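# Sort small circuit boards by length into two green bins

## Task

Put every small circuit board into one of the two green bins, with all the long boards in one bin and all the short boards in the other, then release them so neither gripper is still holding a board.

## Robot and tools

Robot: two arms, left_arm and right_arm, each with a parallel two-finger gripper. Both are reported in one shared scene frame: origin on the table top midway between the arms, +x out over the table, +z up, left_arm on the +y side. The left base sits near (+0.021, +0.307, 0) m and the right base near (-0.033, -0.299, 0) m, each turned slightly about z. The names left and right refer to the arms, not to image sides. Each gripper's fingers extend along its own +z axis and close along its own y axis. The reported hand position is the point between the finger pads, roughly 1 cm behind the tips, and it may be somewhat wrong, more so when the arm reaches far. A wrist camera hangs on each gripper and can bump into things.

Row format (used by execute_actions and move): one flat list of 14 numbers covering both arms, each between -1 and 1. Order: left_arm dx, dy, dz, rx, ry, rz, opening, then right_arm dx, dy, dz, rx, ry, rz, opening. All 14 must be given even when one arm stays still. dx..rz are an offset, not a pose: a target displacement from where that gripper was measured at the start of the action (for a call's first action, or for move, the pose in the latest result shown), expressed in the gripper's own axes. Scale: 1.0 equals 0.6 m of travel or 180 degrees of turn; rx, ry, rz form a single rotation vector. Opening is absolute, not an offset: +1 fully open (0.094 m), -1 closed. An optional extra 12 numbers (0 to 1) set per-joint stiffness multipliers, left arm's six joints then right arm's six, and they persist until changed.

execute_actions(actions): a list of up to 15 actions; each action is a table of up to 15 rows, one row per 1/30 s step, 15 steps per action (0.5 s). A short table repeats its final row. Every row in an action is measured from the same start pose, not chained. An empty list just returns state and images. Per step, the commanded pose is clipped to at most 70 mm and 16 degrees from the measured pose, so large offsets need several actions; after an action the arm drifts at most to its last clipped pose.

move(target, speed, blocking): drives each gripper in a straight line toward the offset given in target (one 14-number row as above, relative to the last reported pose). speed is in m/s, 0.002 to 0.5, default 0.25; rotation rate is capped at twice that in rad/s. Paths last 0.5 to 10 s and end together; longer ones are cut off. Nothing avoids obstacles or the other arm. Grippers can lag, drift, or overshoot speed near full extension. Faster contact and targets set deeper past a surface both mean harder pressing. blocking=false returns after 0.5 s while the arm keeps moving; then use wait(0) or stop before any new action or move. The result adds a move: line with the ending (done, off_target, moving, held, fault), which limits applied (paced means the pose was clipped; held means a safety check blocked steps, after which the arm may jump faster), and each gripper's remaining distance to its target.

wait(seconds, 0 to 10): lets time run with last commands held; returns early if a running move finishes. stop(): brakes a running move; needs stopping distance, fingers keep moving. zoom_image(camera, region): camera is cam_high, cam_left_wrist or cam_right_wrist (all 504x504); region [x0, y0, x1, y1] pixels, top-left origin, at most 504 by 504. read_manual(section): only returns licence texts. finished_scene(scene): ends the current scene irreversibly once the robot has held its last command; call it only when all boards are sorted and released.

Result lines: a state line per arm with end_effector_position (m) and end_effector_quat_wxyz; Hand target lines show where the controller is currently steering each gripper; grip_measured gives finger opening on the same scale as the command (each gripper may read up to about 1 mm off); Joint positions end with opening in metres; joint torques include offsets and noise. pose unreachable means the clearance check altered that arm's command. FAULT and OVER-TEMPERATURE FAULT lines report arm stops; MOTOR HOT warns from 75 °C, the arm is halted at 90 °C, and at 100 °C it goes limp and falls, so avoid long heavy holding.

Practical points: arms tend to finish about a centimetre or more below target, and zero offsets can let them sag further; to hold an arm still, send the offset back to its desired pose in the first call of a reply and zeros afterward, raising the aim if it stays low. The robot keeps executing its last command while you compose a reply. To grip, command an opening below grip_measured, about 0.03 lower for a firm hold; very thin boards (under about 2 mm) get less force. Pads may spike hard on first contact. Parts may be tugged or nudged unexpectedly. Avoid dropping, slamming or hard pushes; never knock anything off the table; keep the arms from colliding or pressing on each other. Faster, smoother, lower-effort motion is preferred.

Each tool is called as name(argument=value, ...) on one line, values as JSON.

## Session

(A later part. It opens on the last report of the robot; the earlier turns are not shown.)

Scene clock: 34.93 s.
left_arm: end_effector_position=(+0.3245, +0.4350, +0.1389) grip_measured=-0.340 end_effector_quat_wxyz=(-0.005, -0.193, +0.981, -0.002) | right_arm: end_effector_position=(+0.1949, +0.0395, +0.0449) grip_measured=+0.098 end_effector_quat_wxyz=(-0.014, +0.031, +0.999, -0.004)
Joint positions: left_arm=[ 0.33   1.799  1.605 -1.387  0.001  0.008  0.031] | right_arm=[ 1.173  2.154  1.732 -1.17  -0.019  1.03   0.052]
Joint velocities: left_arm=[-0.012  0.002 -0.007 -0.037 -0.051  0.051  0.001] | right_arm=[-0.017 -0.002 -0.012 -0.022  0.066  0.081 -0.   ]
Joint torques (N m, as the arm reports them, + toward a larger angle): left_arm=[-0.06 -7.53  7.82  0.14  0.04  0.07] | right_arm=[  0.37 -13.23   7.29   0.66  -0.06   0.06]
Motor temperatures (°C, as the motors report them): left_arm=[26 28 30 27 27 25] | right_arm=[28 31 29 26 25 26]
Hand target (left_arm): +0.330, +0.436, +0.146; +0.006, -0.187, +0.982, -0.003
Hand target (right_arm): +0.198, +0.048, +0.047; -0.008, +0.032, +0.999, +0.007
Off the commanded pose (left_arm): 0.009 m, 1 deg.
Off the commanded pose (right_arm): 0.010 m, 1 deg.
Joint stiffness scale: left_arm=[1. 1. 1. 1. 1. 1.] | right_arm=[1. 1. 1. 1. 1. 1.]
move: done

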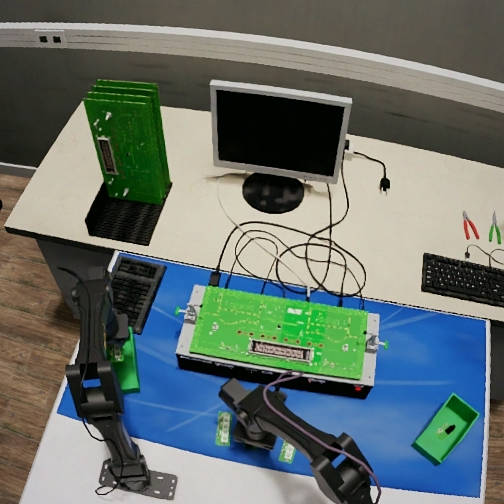

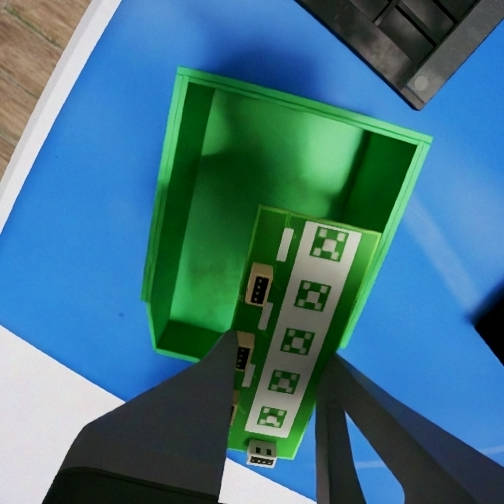

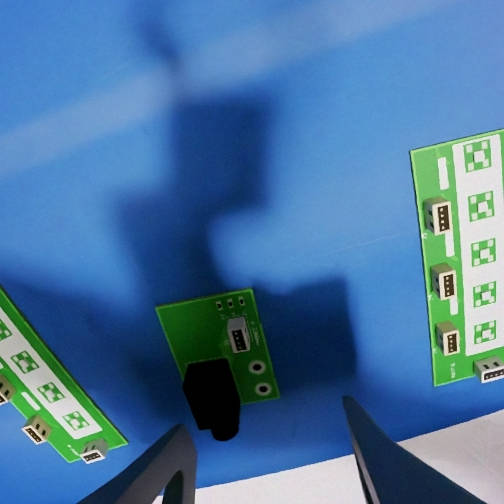

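move(target=[0.015,0.005,0.17,0,0,0,-0.36, 0.0,0.036,0.03,0,-0.012,0,0.1], speed=0.12)

Scene clock: 39.00 s.
left_arm: end_effector_position=(+0.3151, +0.4326, +0.0388) grip_measured=-0.340 end_effector_quat_wxyz=(-0.008, -0.193, +0.981, -0.002) | right_arm: end_effector_position=(+0.1905, +0.0540, +0.0278) grip_measured=+0.098 end_effector_quat_wxyz=(-0.009, +0.032, +0.999, -0.007)
Joint positions: left_arm=[ 0.335  1.827  1.236 -0.996  0.001  0.012  0.031] | right_arm=[ 1.206  2.207  1.748 -1.133 -0.009  1.064  0.052]
Joint velocities: left_arm=[-0.012 -0.007 -0.002 -0.022 -0.051  0.007 -0.   ] | right_arm=[-0.002 -0.012 -0.002 -0.051  0.007  0.007 -0.   ]
Joint torques (N m, as the arm reports them, + toward a larger angle): left_arm=[ 0.63 -7.73  4.25  0.3  -0.02  0.06] | right_arm=[  0.55 -13.06   7.3    0.64   0.2    0.09]
Motor temperatures (°C, as the motors report them): left_arm=[26 29 31 27 27 25] | right_arm=[28 31 29 26 25 26]
Hand target (left_arm): +0.315, +0.435, +0.037; -0.005, -0.192, +0.981, -0.002
Hand target (right_arm): +0.196, +0.061, +0.027; +0.005, +0.031, +0.999, -0.004
Off the commanded pose (left_arm): 0.002 m, 0 deg.
Off the commanded pose (right_arm): 0.009 m, 2 deg.
Joint stiffness scale: left_arm=[1. 1. 1. 1. 1. 1.] | right_arm=[1. 1. 1. 1. 1. 1.]
move: done

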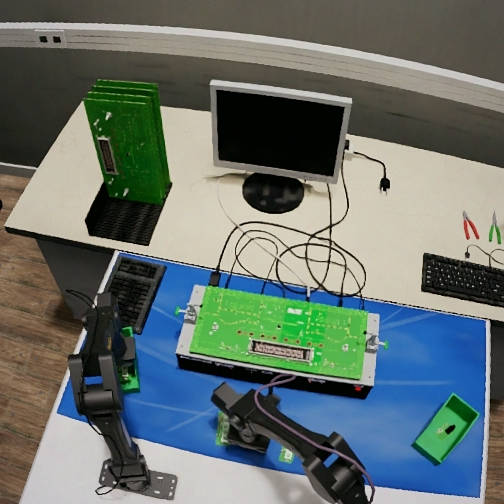

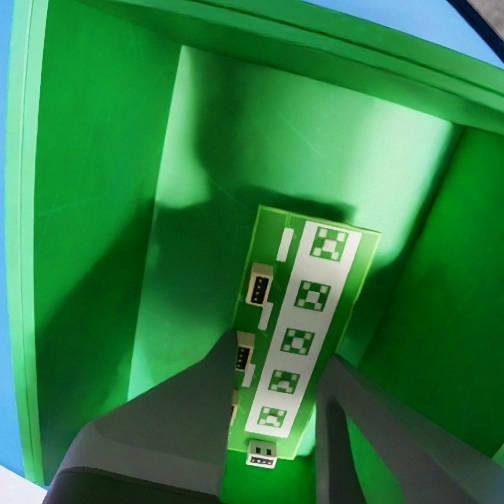

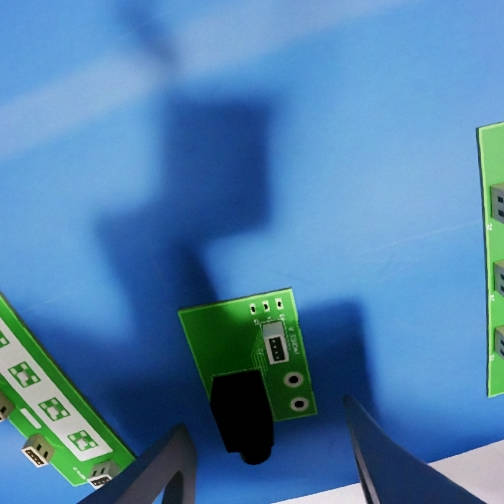

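move(target=[-0.01,0.025,0.028,0,0,0,-0.36, -0.022,0.01,0.032,-0.006,-0.008,-0.01,0.1], speed=0.04)

Scene clock: 40.40 s.
left_arm: end_effector_position=(+0.3166, +0.4469, +0.0265) grip_measured=-0.340 end_effector_quat_wxyz=(-0.007, -0.194, +0.981, -0.002) | right_arm: end_effector_position=(+0.2003, +0.0640, +0.0193) grip_measured=+0.098 end_effector_quat_wxyz=(+0.003, +0.016, +1.000, +0.013)
Joint positions: left_arm=[ 0.373  1.867  1.236 -0.953  0.001  0.047  0.031] | right_arm=[ 1.199  2.225  1.742 -1.064 -0.009  1.025  0.052]
Joint velocities: left_arm=[-0.002 -0.012  0.007  0.007  0.022  0.037  0.001] | right_arm=[-0.007 -0.007  0.007  0.007  0.095  0.007  0.001]
Joint torques (N m, as the arm reports them, + toward a larger angle): left_arm=[ 0.54 -7.56  3.89  0.28 -0.02  0.08] | right_arm=[ -0.79 -13.24   4.64   0.79   0.12  -0.09]
Motor temperatures (°C, as the motors report them): left_arm=[26 29 31 27 27 25] | right_arm=[28 31 29 26 25 26]
Hand target (left_arm): +0.315, +0.449, +0.022; -0.008, -0.193, +0.981, -0.002
Hand target (right_arm): +0.204, +0.058, +0.009; +0.004, +0.016, +1.000, +0.002
Off the commanded pose (left_arm): 0.005 m, 0 deg.
Off the commanded pose (right_arm): 0.013 m, 1 deg.
Joint stiffness scale: left_arm=[1. 1. 1. 1. 1. 1.] | right_arm=[1. 1. 1. 1. 1. 1.]
move: off_target (right_arm)

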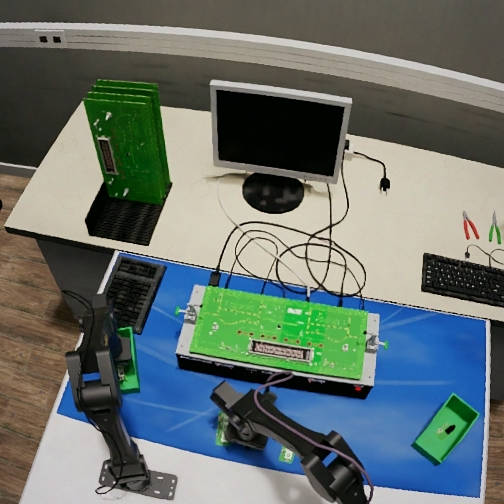

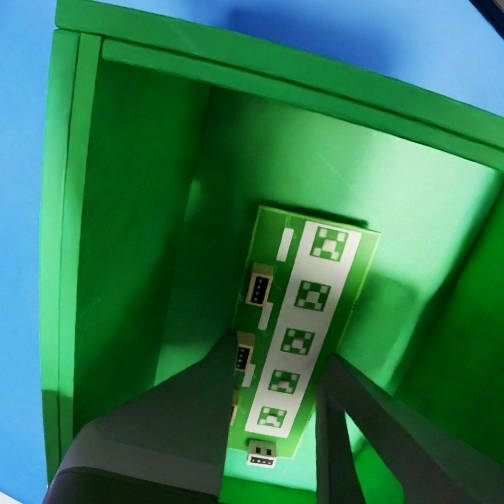

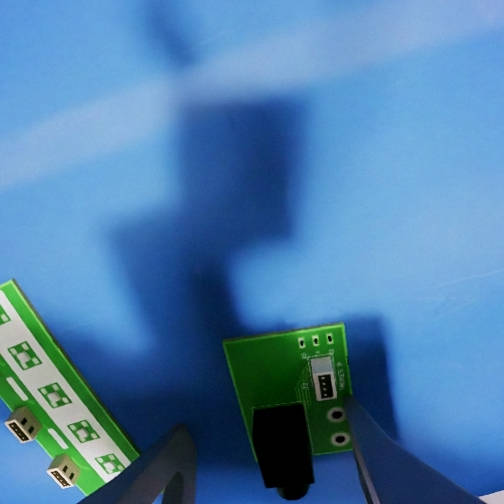

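move(target=[0,0,0,0,0,0,-0.1, -0.008,-0.02,-0.012,0.008,0,0,0.2], speed=0.04)

move(target=[0,0,-0.18,0,0,0,-0.1, 0,0,0.025,0,0,0,0.2], speed=0.15)

Scene clock: 41.63 s.
left_arm: end_effector_position=(+0.3169, +0.4469, +0.0265) grip_measured=-0.102 end_effector_quat_wxyz=(-0.006, -0.194, +0.981, -0.002) | right_arm: end_effector_position=(+0.2023, +0.0577, +0.0193) grip_measured=+0.198 end_effector_quat_wxyz=(-0.002, +0.016, +1.000, +0.006)
Joint positions: left_arm=[ 0.373  1.867  1.236 -0.952  0.002  0.049  0.042] | right_arm=[ 1.187  2.225  1.742 -1.081 -0.009  1.013  0.056]
Joint velocities: left_arm=[-0.007  0.017 -0.002 -0.022  0.007  0.051  0.001] | right_arm=[ 0.032 -0.027 -0.007 -0.022  0.007 -0.022 -0.001]
Joint torques (N m, as the arm reports them, + toward a larger angle): left_arm=[ 0.03 -8.    4.67  0.18 -0.02 -0.02] | right_arm=[ -0.59 -16.32   5.59   0.33   0.09  -0.05]
Motor temperatures (°C, as the motors report them): left_arm=[26 29 31 27 27 25] | right_arm=[28 32 29 26 25 26]
Hand target (left_arm): +0.317, +0.447, +0.026; -0.007, -0.194, +0.981, -0.002
Hand target (right_arm): +0.205, +0.052, +0.026; +0.002, +0.016, +1.000, +0.000
Off the commanded pose (left_arm): 0.000 m, 0 deg.
Off the commanded pose (right_arm): 0.010 m, 1 deg.
Joint stiffness scale: left_arm=[1. 1. 1. 1. 1. 1.] | right_arm=[1. 1. 1. 1. 1. 1.]
move: done

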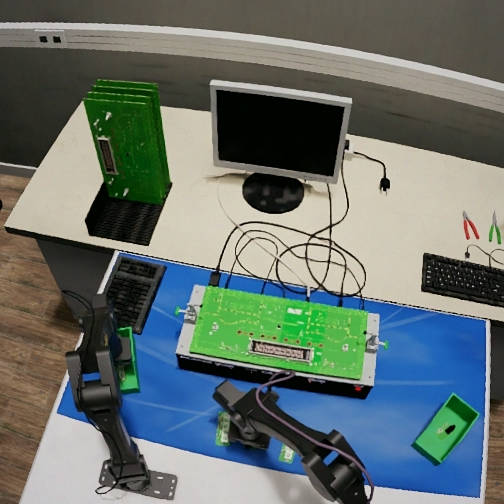

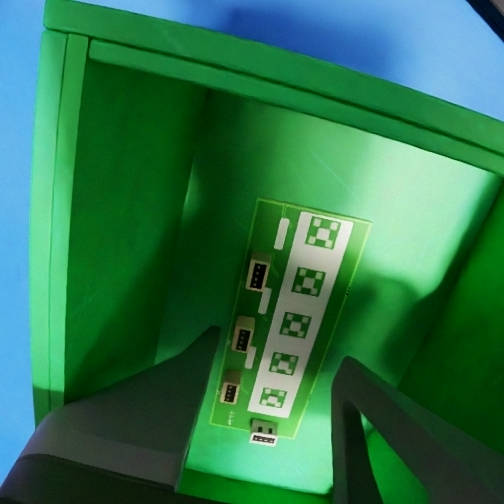

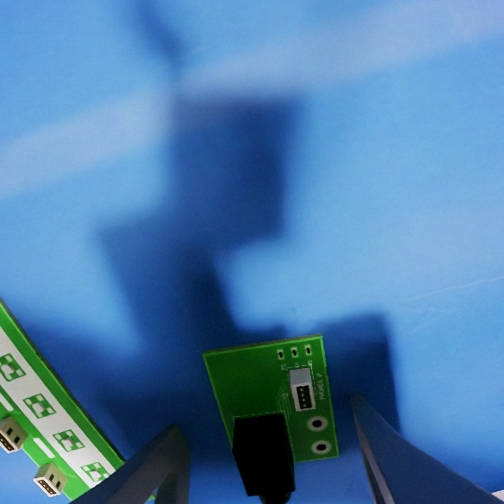

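Scene clock: 43.00 s.
left_arm: end_effector_position=(+0.3112, +0.4442, +0.1177) grip_measured=-0.102 end_effector_quat_wxyz=(-0.031, -0.194, +0.981, -0.009) | right_arm: end_effector_position=(+0.2041, +0.0603, +0.0176) grip_measured=+0.198 end_effector_quat_wxyz=(+0.002, +0.016, +1.000, +0.012)
Joint positions: left_arm=[ 0.373  1.818  1.542 -1.359  0.002  0.049  0.042] | right_arm=[ 1.187  2.225  1.735 -1.059 -0.009  1.013  0.056]
Joint velocities: left_arm=[-0.022 -0.007 -0.007 -0.051 -0.007  0.022  0.001] | right_arm=[ 0.022  0.007 -0.017  0.022  0.051  0.037 -0.   ]
Joint torques (N m, as the arm reports them, + toward a larger angle): left_arm=[ -0.28 -10.14   7.58   0.05  -0.02  -0.05] | right_arm=[ -0.09 -13.41   3.78   0.92   0.     0.01]
Motor temperatures (°C, as the motors report them): left_arm=[26 30 31 27 27 25] | right_arm=[28 32 29 26 25 26]
Hand target (left_arm): +0.317, +0.445, +0.134; -0.006, -0.194, +0.981, -0.003
Hand target (right_arm): +0.202, +0.057, +0.005; -0.002, +0.016, +1.000, +0.006
Off the commanded pose (left_arm): 0.018 m, 3 deg.
Off the commanded pose (right_arm): 0.014 m, 1 deg.
Joint stiffness scale: left_arm=[1. 1. 1. 1. 1. 1.] | right_arm=[1. 1. 1. 1. 1. 1.]
move: off_target (left_arm, right_arm)

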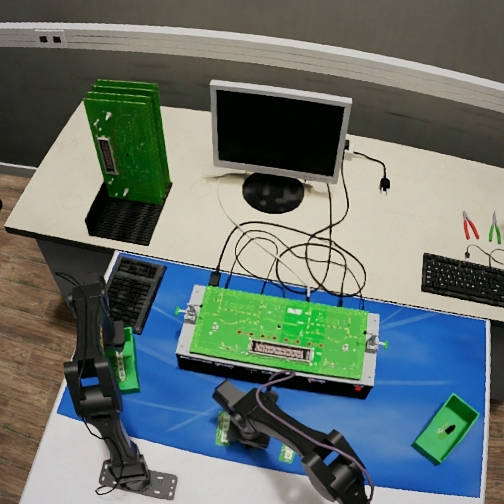

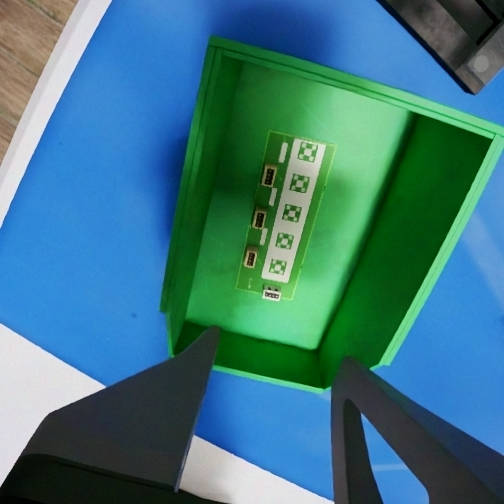

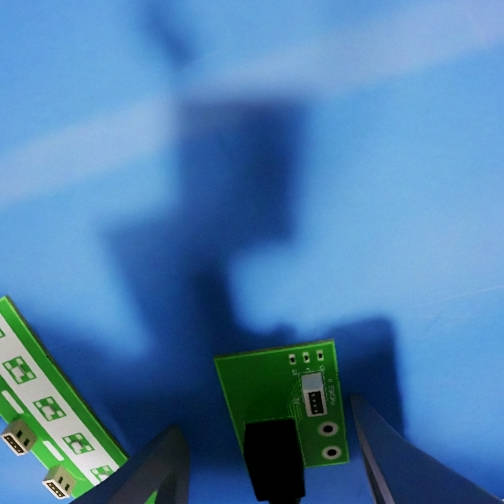

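move(target=[0,0,-0.02,0,-0.02,0,-0.1, 0,-0.008,0.02,0.012,0,0,-0.36], speed=0.03)

move(target=[0,0,0,0,0,0,-0.1, 0,0,-0.2,0,0,0,-0.36], speed=0.12)

Scene clock: 44.70 s.
left_arm: end_effector_position=(+0.3115, +0.4444, +0.1225) grip_measured=-0.102 end_effector_quat_wxyz=(-0.017, -0.194, +0.981, -0.005) | right_arm: end_effector_position=(+0.2043, +0.0612, +0.0176) grip_measured=-0.342 end_effector_quat_wxyz=(+0.002, +0.016, +1.000, +0.014)
Joint positions: left_arm=[ 0.373  1.791  1.529 -1.344  0.002  0.049  0.042] | right_arm=[ 1.187  2.225  1.735 -1.056 -0.011  1.013  0.031]
Joint velocities: left_arm=[-0.012  0.007  0.002 -0.022 -0.022  0.007 -0.001] | right_arm=[-0.002 -0.007 -0.007  0.022  0.051  0.066  0.001]
Joint torques (N m, as the arm reports them, + toward a larger angle): left_arm=[  0.03 -10.22   4.11   0.25   0.     0.02] | right_arm=[  0.12 -12.15   5.58   0.55   0.21   0.03]
Motor temperatures (°C, as the motors report them): left_arm=[26 30 31 27 27 25] | right_arm=[28 32 29 26 25 26]
Hand target (left_arm): +0.312, +0.444, +0.129; +0.000, -0.193, +0.981, -0.002
Hand target (right_arm): +0.204, +0.055, +0.006; +0.002, +0.016, +1.000, -0.007
Off the commanded pose (left_arm): 0.007 m, 2 deg.
Off the commanded pose (right_arm): 0.013 m, 2 deg.
Joint stiffness scale: left_arm=[1. 1. 1. 1. 1. 1.] | right_arm=[1. 1. 1. 1. 1. 1.]
move: off_target (right_arm)

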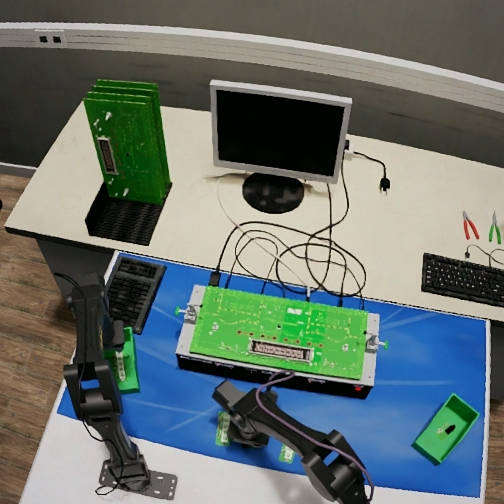

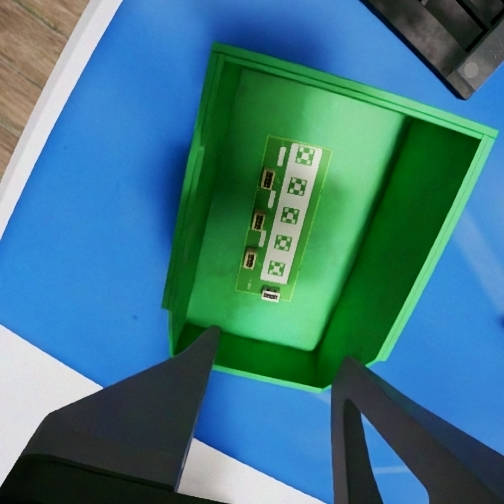

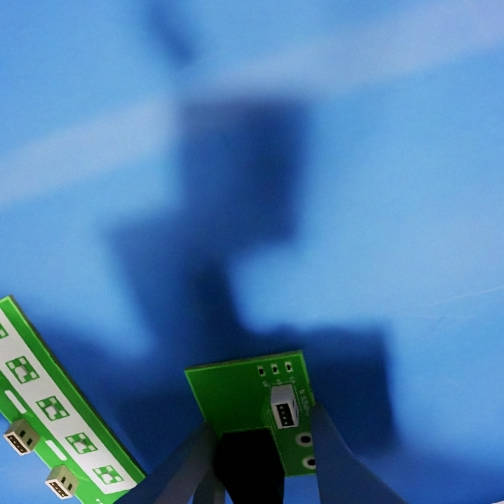

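Scene clock: 46.33 s.
left_arm: end_effector_position=(+0.3115, +0.4444, +0.1225) grip_measured=-0.102 end_effector_quat_wxyz=(-0.017, -0.194, +0.981, -0.005) | right_arm: end_effector_position=(+0.2044, +0.0614, +0.1364) grip_measured=-0.342 end_effector_quat_wxyz=(+0.006, +0.016, +1.000, +0.019)
Joint positions: left_arm=[ 0.373  1.791  1.529 -1.344  0.002  0.049  0.042] | right_arm=[ 1.187  2.201  2.171 -1.503 -0.011  1.013  0.031]
Joint velocities: left_arm=[-0.012  0.017 -0.017 -0.022 -0.051  0.022  0.   ] | right_arm=[-0.007  0.002 -0.002 -0.037 -0.022  0.051  0.   ]
Joint torques (N m, as the arm reports them, + toward a larger angle): left_arm=[-0.03 -7.7   4.99  0.14 -0.03 -0.01] | right_arm=[ -0.26 -13.54   7.2    0.43  -0.02  -0.01]
Motor temperatures (°C, as the motors report them): left_arm=[26 30 31 27 27 25] | right_arm=[28 33 29 26 25 26]
Hand target (left_arm): +0.312, +0.444, +0.122; -0.017, -0.194, +0.981, -0.005
Hand target (right_arm): +0.204, +0.060, +0.137; +0.002, +0.016, +1.000, +0.014
Off the commanded pose (left_arm): 0.000 m, 0 deg.
Off the commanded pose (right_arm): 0.004 m, 1 deg.
Joint stiffness scale: left_arm=[1. 1. 1. 1. 1. 1.] | right_arm=[1. 1. 1. 1. 1. 1.]
move: done

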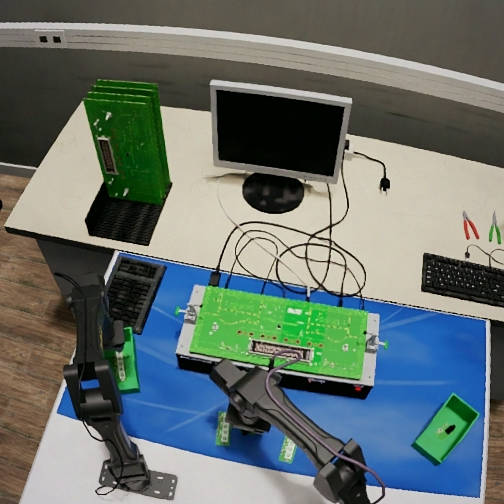

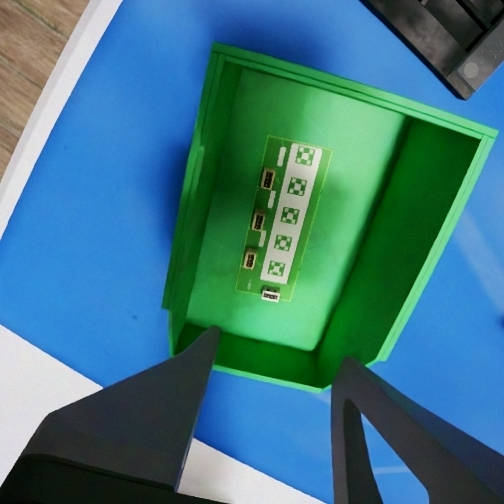

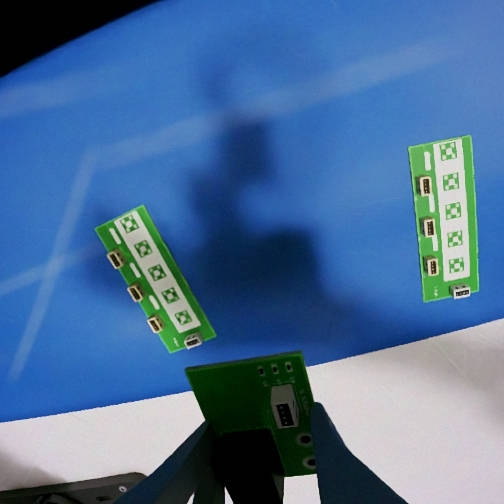

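move(target=[0.342,-0.422,0.135,0,-0.015,0.108,0.1, -0.163,-0.827,-0.03,0.012,0,0.168,-0.36], speed=0.3)

Scene clock: 53.33 s.
left_arm: end_effector_position=(+0.2111, +0.1425, +0.0411) grip_measured=+0.098 end_effector_quat_wxyz=(-0.009, -0.021, +1.000, +0.005) | right_arm: end_effector_position=(+0.2817, -0.4393, +0.1401) grip_measured=-0.342 end_effector_quat_wxyz=(+0.011, +0.282, +0.959, -0.005)
Joint positions: left_arm=[-0.781  1.58   0.961 -0.973  0.005 -0.757  0.052] | right_arm=[-0.213  1.829  1.647 -1.366  0.007  0.153  0.031]
Joint velocities: left_arm=[ 0.002 -0.002  0.002  0.066 -0.022 -0.022  0.   ] | right_arm=[-0.012 -0.007  0.007 -0.066 -0.022  0.007 -0.001]
Joint torques (N m, as the arm reports them, + toward a larger angle): left_arm=[-0.28 -5.13  5.82  0.26 -0.16 -0.09] | right_arm=[  0.15 -10.06   7.55   0.47   0.07  -0.04]
Motor temperatures (°C, as the motors report them): left_arm=[26 31 30 27 27 25] | right_arm=[28 33 30 26 25 26]
Hand target (left_arm): +0.217, +0.140, +0.042; +0.001, -0.025, +1.000, +0.005
Hand target (right_arm): +0.283, -0.440, +0.143; +0.008, +0.276, +0.961, -0.008
Off the commanded pose (left_arm): 0.015 m, 2 deg.
Off the commanded pose (right_arm): 0.006 m, 2 deg.
Joint stiffness scale: left_arm=[1. 1. 1. 1. 1. 1.] | right_arm=[1. 1. 1. 1. 1. 1.]
move: off_target (left_arm)

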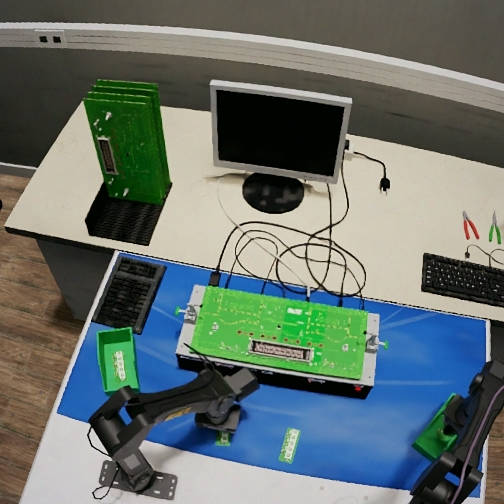

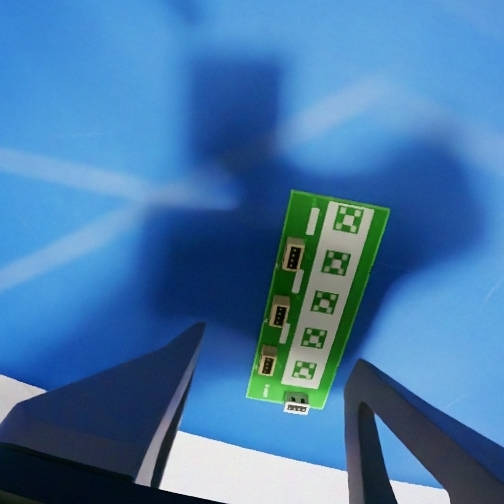

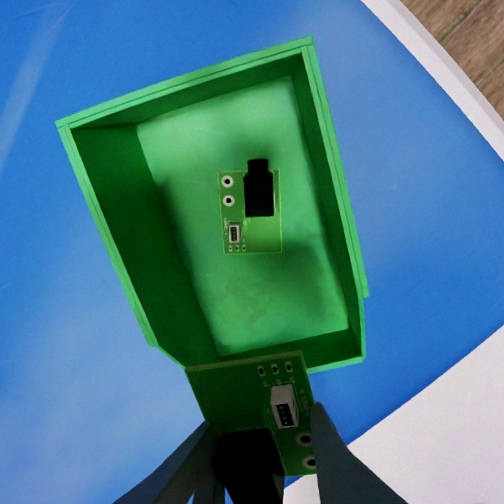

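move(target=[-0.008,-0.024,0.06,0.004,-0.008,-0.01,0.2, 0,0,0.175,0,0,0,-0.36], speed=0.1)

Scene clock: 58.17 s.
left_arm: end_effector_position=(+0.2169, +0.1304, +0.0129) grip_measured=+0.198 end_effector_quat_wxyz=(+0.000, -0.034, +0.999, -0.003) | right_arm: end_effector_position=(+0.2815, -0.4392, +0.0404) grip_measured=-0.342 end_effector_quat_wxyz=(+0.010, +0.281, +0.960, -0.005)
Joint positions: left_arm=[-0.802  1.652  0.914 -0.828  0.003 -0.805  0.056] | right_arm=[-0.213  1.88   1.312 -0.981  0.007  0.15   0.031]
Joint velocities: left_arm=[ 0.002  0.007  0.007 -0.007 -0.051  0.081 -0.   ] | right_arm=[-0.007 -0.007 -0.007 -0.051  0.037 -0.066  0.   ]
Joint torques (N m, as the arm reports them, + toward a larger angle): left_arm=[-0.7  -4.75  3.21  0.55 -0.08 -0.12] | right_arm=[ -0.3  -10.42   4.85   0.82   0.     0.01]
Motor temperatures (°C, as the motors report them): left_arm=[26 30 30 27 27 25] | right_arm=[28 33 30 26 25 26]
Hand target (left_arm): +0.217, +0.129, +0.006; +0.004, -0.036, +0.999, -0.001
Hand target (right_arm): +0.282, -0.440, +0.035; +0.010, +0.282, +0.959, -0.005
Off the commanded pose (left_arm): 0.008 m, 0 deg.
Off the commanded pose (right_arm): 0.006 m, 0 deg.
Joint stiffness scale: left_arm=[1. 1. 1. 1. 1. 1.] | right_arm=[1. 1. 1. 1. 1. 1.]
move: done

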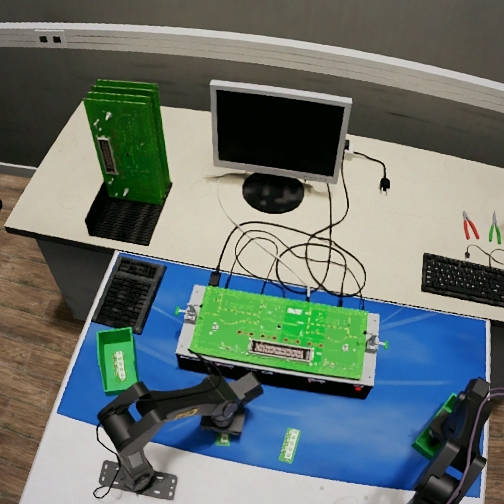

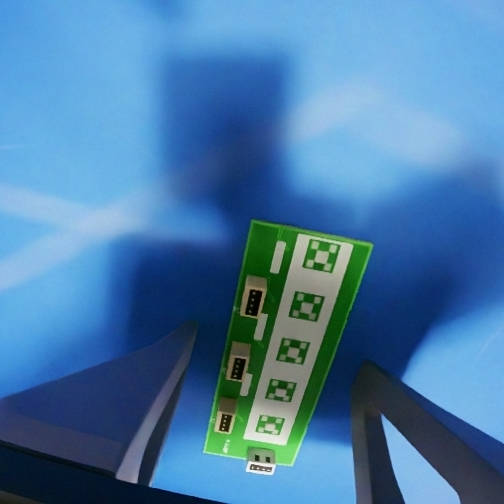

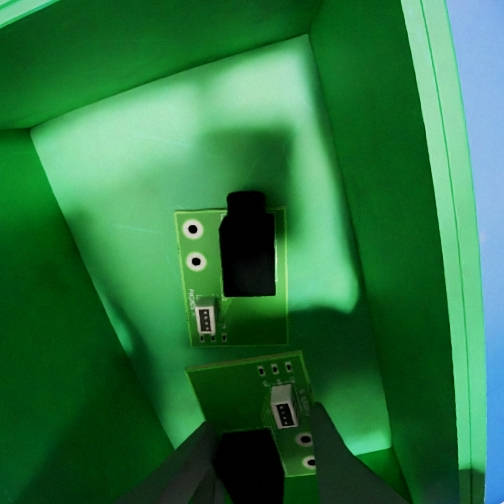

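move(target=[0,0,0.012,0,0,0,-0.36, 0,0,0.024,0,0,0,-0.36], speed=0.03)

move(target=[0,0,-0.21,0,-0.01,0,-0.36, 0,0,0,0,0,0,-0.1], speed=0.12)

Scene clock: 59.17 s.
left_arm: end_effector_position=(+0.2169, +0.1304, +0.0129) grip_measured=-0.341 end_effector_quat_wxyz=(+0.000, -0.034, +0.999, -0.003) | right_arm: end_effector_position=(+0.2818, -0.4394, +0.0351) grip_measured=-0.342 end_effector_quat_wxyz=(+0.015, +0.281, +0.960, -0.006)
Joint positions: left_arm=[-0.802  1.652  0.914 -0.828  0.003 -0.805  0.031] | right_arm=[-0.213  1.88   1.289 -0.949  0.007  0.15   0.031]
Joint velocities: left_arm=[ 0.012 -0.002 -0.017 -0.066 -0.022 -0.037  0.001] | right_arm=[-0.007 -0.037  0.012  0.066  0.007  0.007 -0.001]
Joint torques (N m, as the arm reports them, + toward a larger angle): left_arm=[ 0.02 -4.97  3.18  0.52 -0.02 -0.02] | right_arm=[-0.13 -9.55  4.65  0.77 -0.01  0.01]
Motor temperatures (°C, as the motors report them): left_arm=[26 30 30 27 27 25] | right_arm=[28 32 30 26 25 26]
Hand target (left_arm): +0.217, +0.131, +0.006; +0.000, -0.034, +0.999, -0.003
Hand target (right_arm): +0.281, -0.439, +0.026; +0.010, +0.281, +0.960, -0.005
Off the commanded pose (left_arm): 0.007 m, 0 deg.
Off the commanded pose (right_arm): 0.009 m, 1 deg.
Joint stiffness scale: left_arm=[1. 1. 1. 1. 1. 1.] | right_arm=[1. 1. 1. 1. 1. 1.]
move: done

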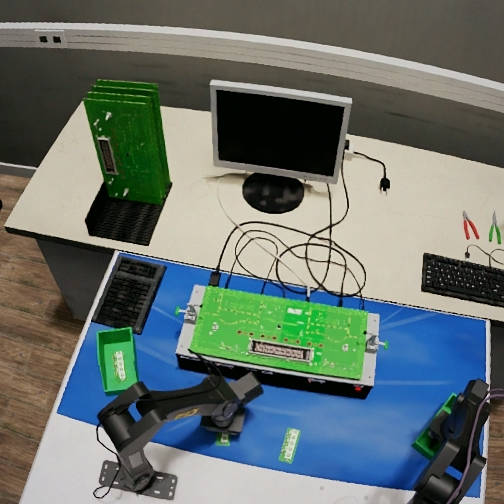

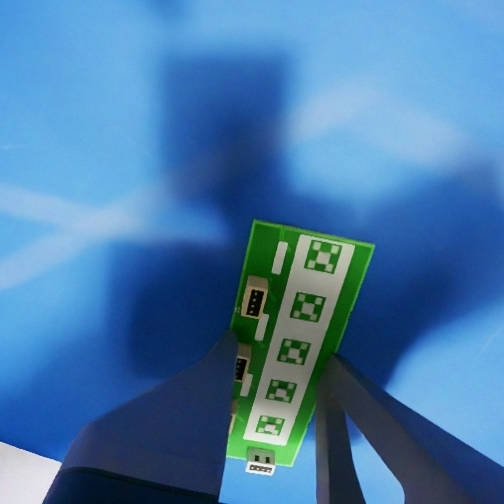

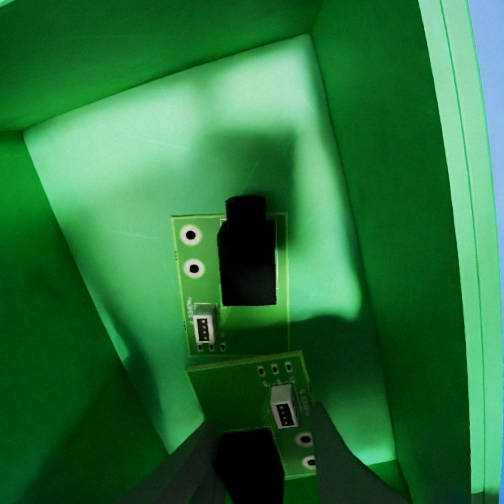

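Scene clock: 60.83 s.
left_arm: end_effector_position=(+0.2105, +0.1343, +0.1242) grip_measured=-0.341 end_effector_quat_wxyz=(-0.005, -0.034, +0.999, +0.008) | right_arm: end_effector_position=(+0.2819, -0.4394, +0.0351) grip_measured=-0.102 end_effector_quat_wxyz=(+0.015, +0.281, +0.960, -0.006)
Joint positions: left_arm=[-0.813  1.53   1.251 -1.31  -0.005 -0.815  0.031] | right_arm=[-0.213  1.88   1.289 -0.949  0.007  0.15   0.042]
Joint velocities: left_arm=[ 0.007 -0.002  0.007  0.037 -0.051  0.051 -0.   ] | right_arm=[-0.002  0.007  0.002  0.022  0.037 -0.007 -0.002]
Joint torques (N m, as the arm reports them, + toward a larger angle): left_arm=[-0.67 -7.56  7.6   0.08 -0.16 -0.07] | right_arm=[ -0.07 -11.03   5.65   0.64   0.     0.  ]
Motor temperatures (°C, as the motors report them): left_arm=[26 30 31 27 27 25] | right_arm=[28 32 30 26 25 26]
Hand target (left_arm): +0.214, +0.132, +0.138; +0.016, -0.034, +0.999, -0.002
Hand target (right_arm): +0.282, -0.439, +0.035; +0.015, +0.281, +0.960, -0.006
Off the commanded pose (left_arm): 0.016 m, 3 deg.
Off the commanded pose (right_arm): 0.000 m, 0 deg.
Joint stiffness scale: left_arm=[1. 1. 1. 1. 1. 1.] | right_arm=[1. 1. 1. 1. 1. 1.]
move: off_target (left_arm)

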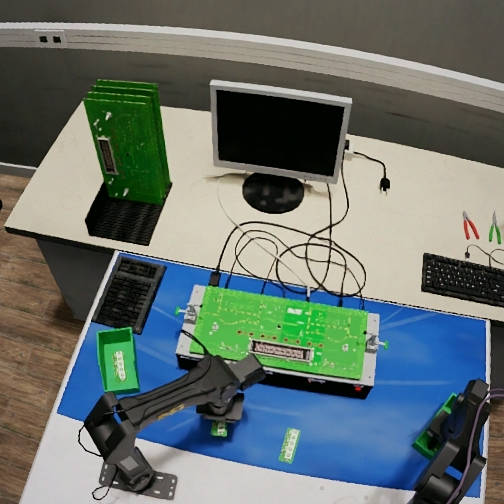

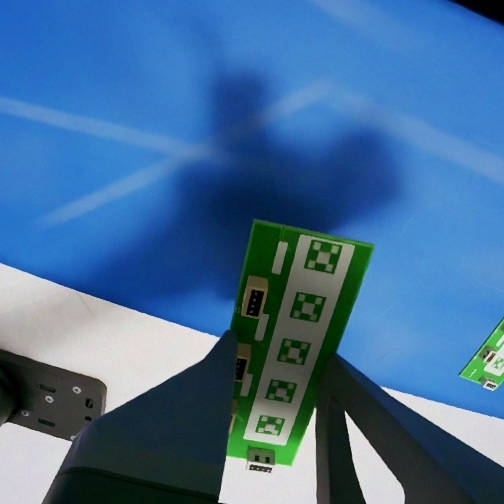

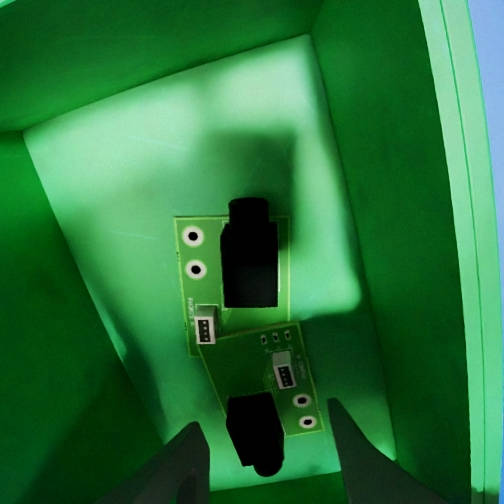

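move(target=[-0.222,0.5,-0.01,0.005,-0.005,-0.1,-0.36, 0,0,-0.18,0,0,0,-0.1], speed=0.25)

move(target=[0,0,0.158,0,0,0,-0.36, 0,0,0,0,0,0,-0.1], speed=0.12)

Scene clock: 63.23 s.
left_arm: end_effector_position=(+0.3154, +0.4343, +0.1297) grip_measured=-0.341 end_effector_quat_wxyz=(-0.002, -0.196, +0.981, -0.007) | right_arm: end_effector_position=(+0.2798, -0.4385, +0.1301) grip_measured=-0.102 end_effector_quat_wxyz=(+0.002, +0.281, +0.960, -0.004)
Joint positions: left_arm=[ 0.345  1.762  1.523 -1.339  0.012  0.016  0.031] | right_arm=[-0.213  1.836  1.616 -1.346  0.007  0.15   0.042]
Joint velocities: left_arm=[ 0.002 -0.002 -0.002 -0.066 -0.081 -0.022  0.   ] | right_arm=[ 0.007 -0.017 -0.002 -0.037 -0.051 -0.022 -0.001]
Joint torques (N m, as the arm reports them, + toward a larger angle): left_arm=[-0.21 -7.22  7.82  0.14  0.03  0.04] | right_arm=[  0.2  -12.63   7.36   0.43  -0.02   0.04]
Motor temperatures (°C, as the motors report them): left_arm=[26 30 31 27 27 25] | right_arm=[28 33 30 26 25 26]
Hand target (left_arm): +0.322, +0.435, +0.137; +0.009, -0.190, +0.982, -0.008
Hand target (right_arm): +0.281, -0.438, +0.143; +0.015, +0.281, +0.960, -0.006
Off the commanded pose (left_arm): 0.012 m, 1 deg.
Off the commanded pose (right_arm): 0.013 m, 1 deg.
Joint stiffness scale: left_arm=[1. 1. 1. 1. 1. 1.] | right_arm=[1. 1. 1. 1. 1. 1.]
move: off_target (left_arm, right_arm)

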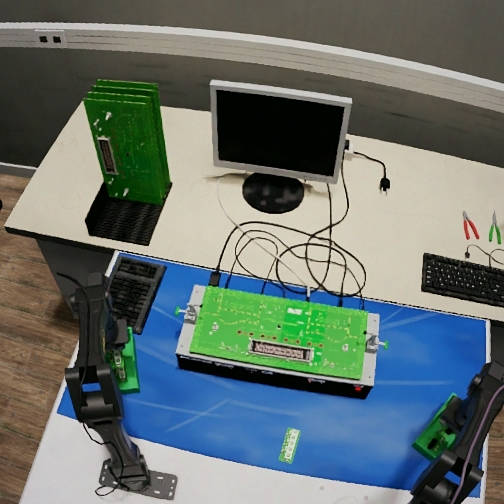

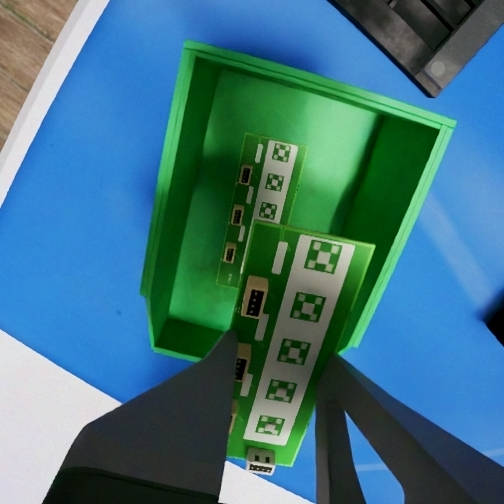

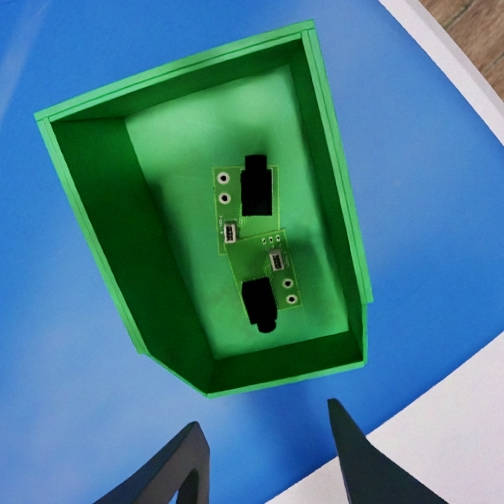

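Scene clock: 64.63 s.
left_arm: end_effector_position=(+0.3152, +0.4342, +0.0371) grip_measured=-0.341 end_effector_quat_wxyz=(-0.005, -0.196, +0.981, -0.007) | right_arm: end_effector_position=(+0.2798, -0.4384, +0.1301) grip_measured=-0.102 end_effector_quat_wxyz=(+0.002, +0.281, +0.960, -0.004)
Joint positions: left_arm=[ 0.345  1.829  1.231 -0.986  0.012  0.016  0.031] | right_arm=[-0.213  1.836  1.616 -1.346  0.007  0.15   0.042]
Joint velocities: left_arm=[ 0.012 -0.012  0.002  0.037  0.022  0.022 -0.   ] | right_arm=[-0.017  0.007 -0.017  0.037  0.007  0.037  0.001]
Joint torques (N m, as the arm reports them, + toward a larger angle): left_arm=[-0.02 -7.7   4.17  0.3  -0.02 -0.01] | right_arm=[ -0.08 -10.88   5.86   0.57  -0.01   0.  ]
Motor temperatures (°C, as the motors report them): left_arm=[26 30 31 27 27 25] | right_arm=[28 32 30 26 25 26]
Hand target (left_arm): +0.316, +0.435, +0.035; -0.003, -0.196, +0.981, -0.007
Hand target (right_arm): +0.280, -0.438, +0.130; +0.002, +0.281, +0.960, -0.004
Off the commanded pose (left_arm): 0.003 m, 0 deg.
Off the commanded pose (right_arm): 0.000 m, 0 deg.
Joint stiffness scale: left_arm=[1. 1. 1. 1. 1. 1.] | right_arm=[1. 1. 1. 1. 1. 1.]
move: done

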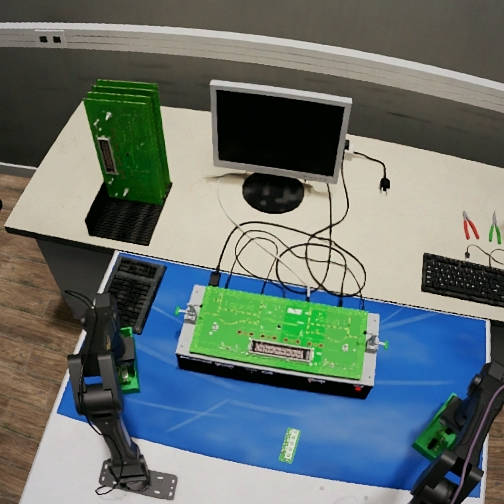

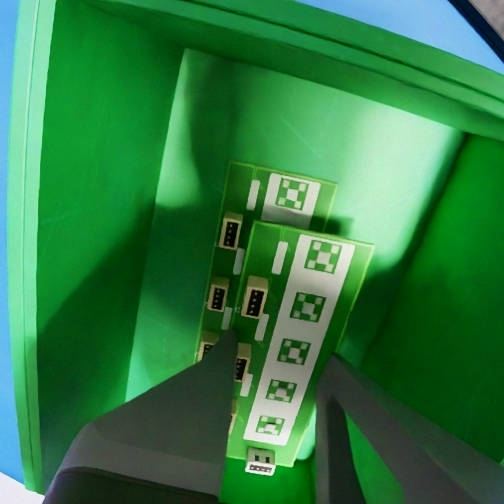

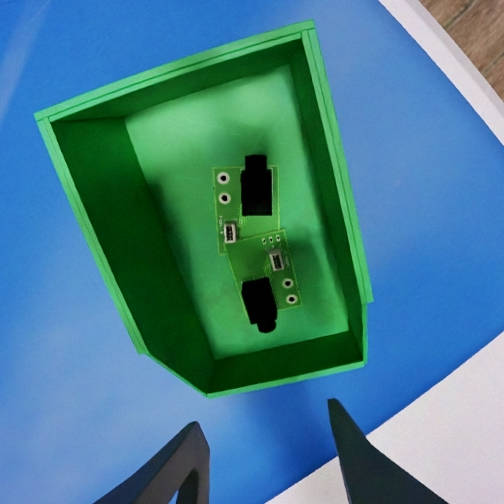

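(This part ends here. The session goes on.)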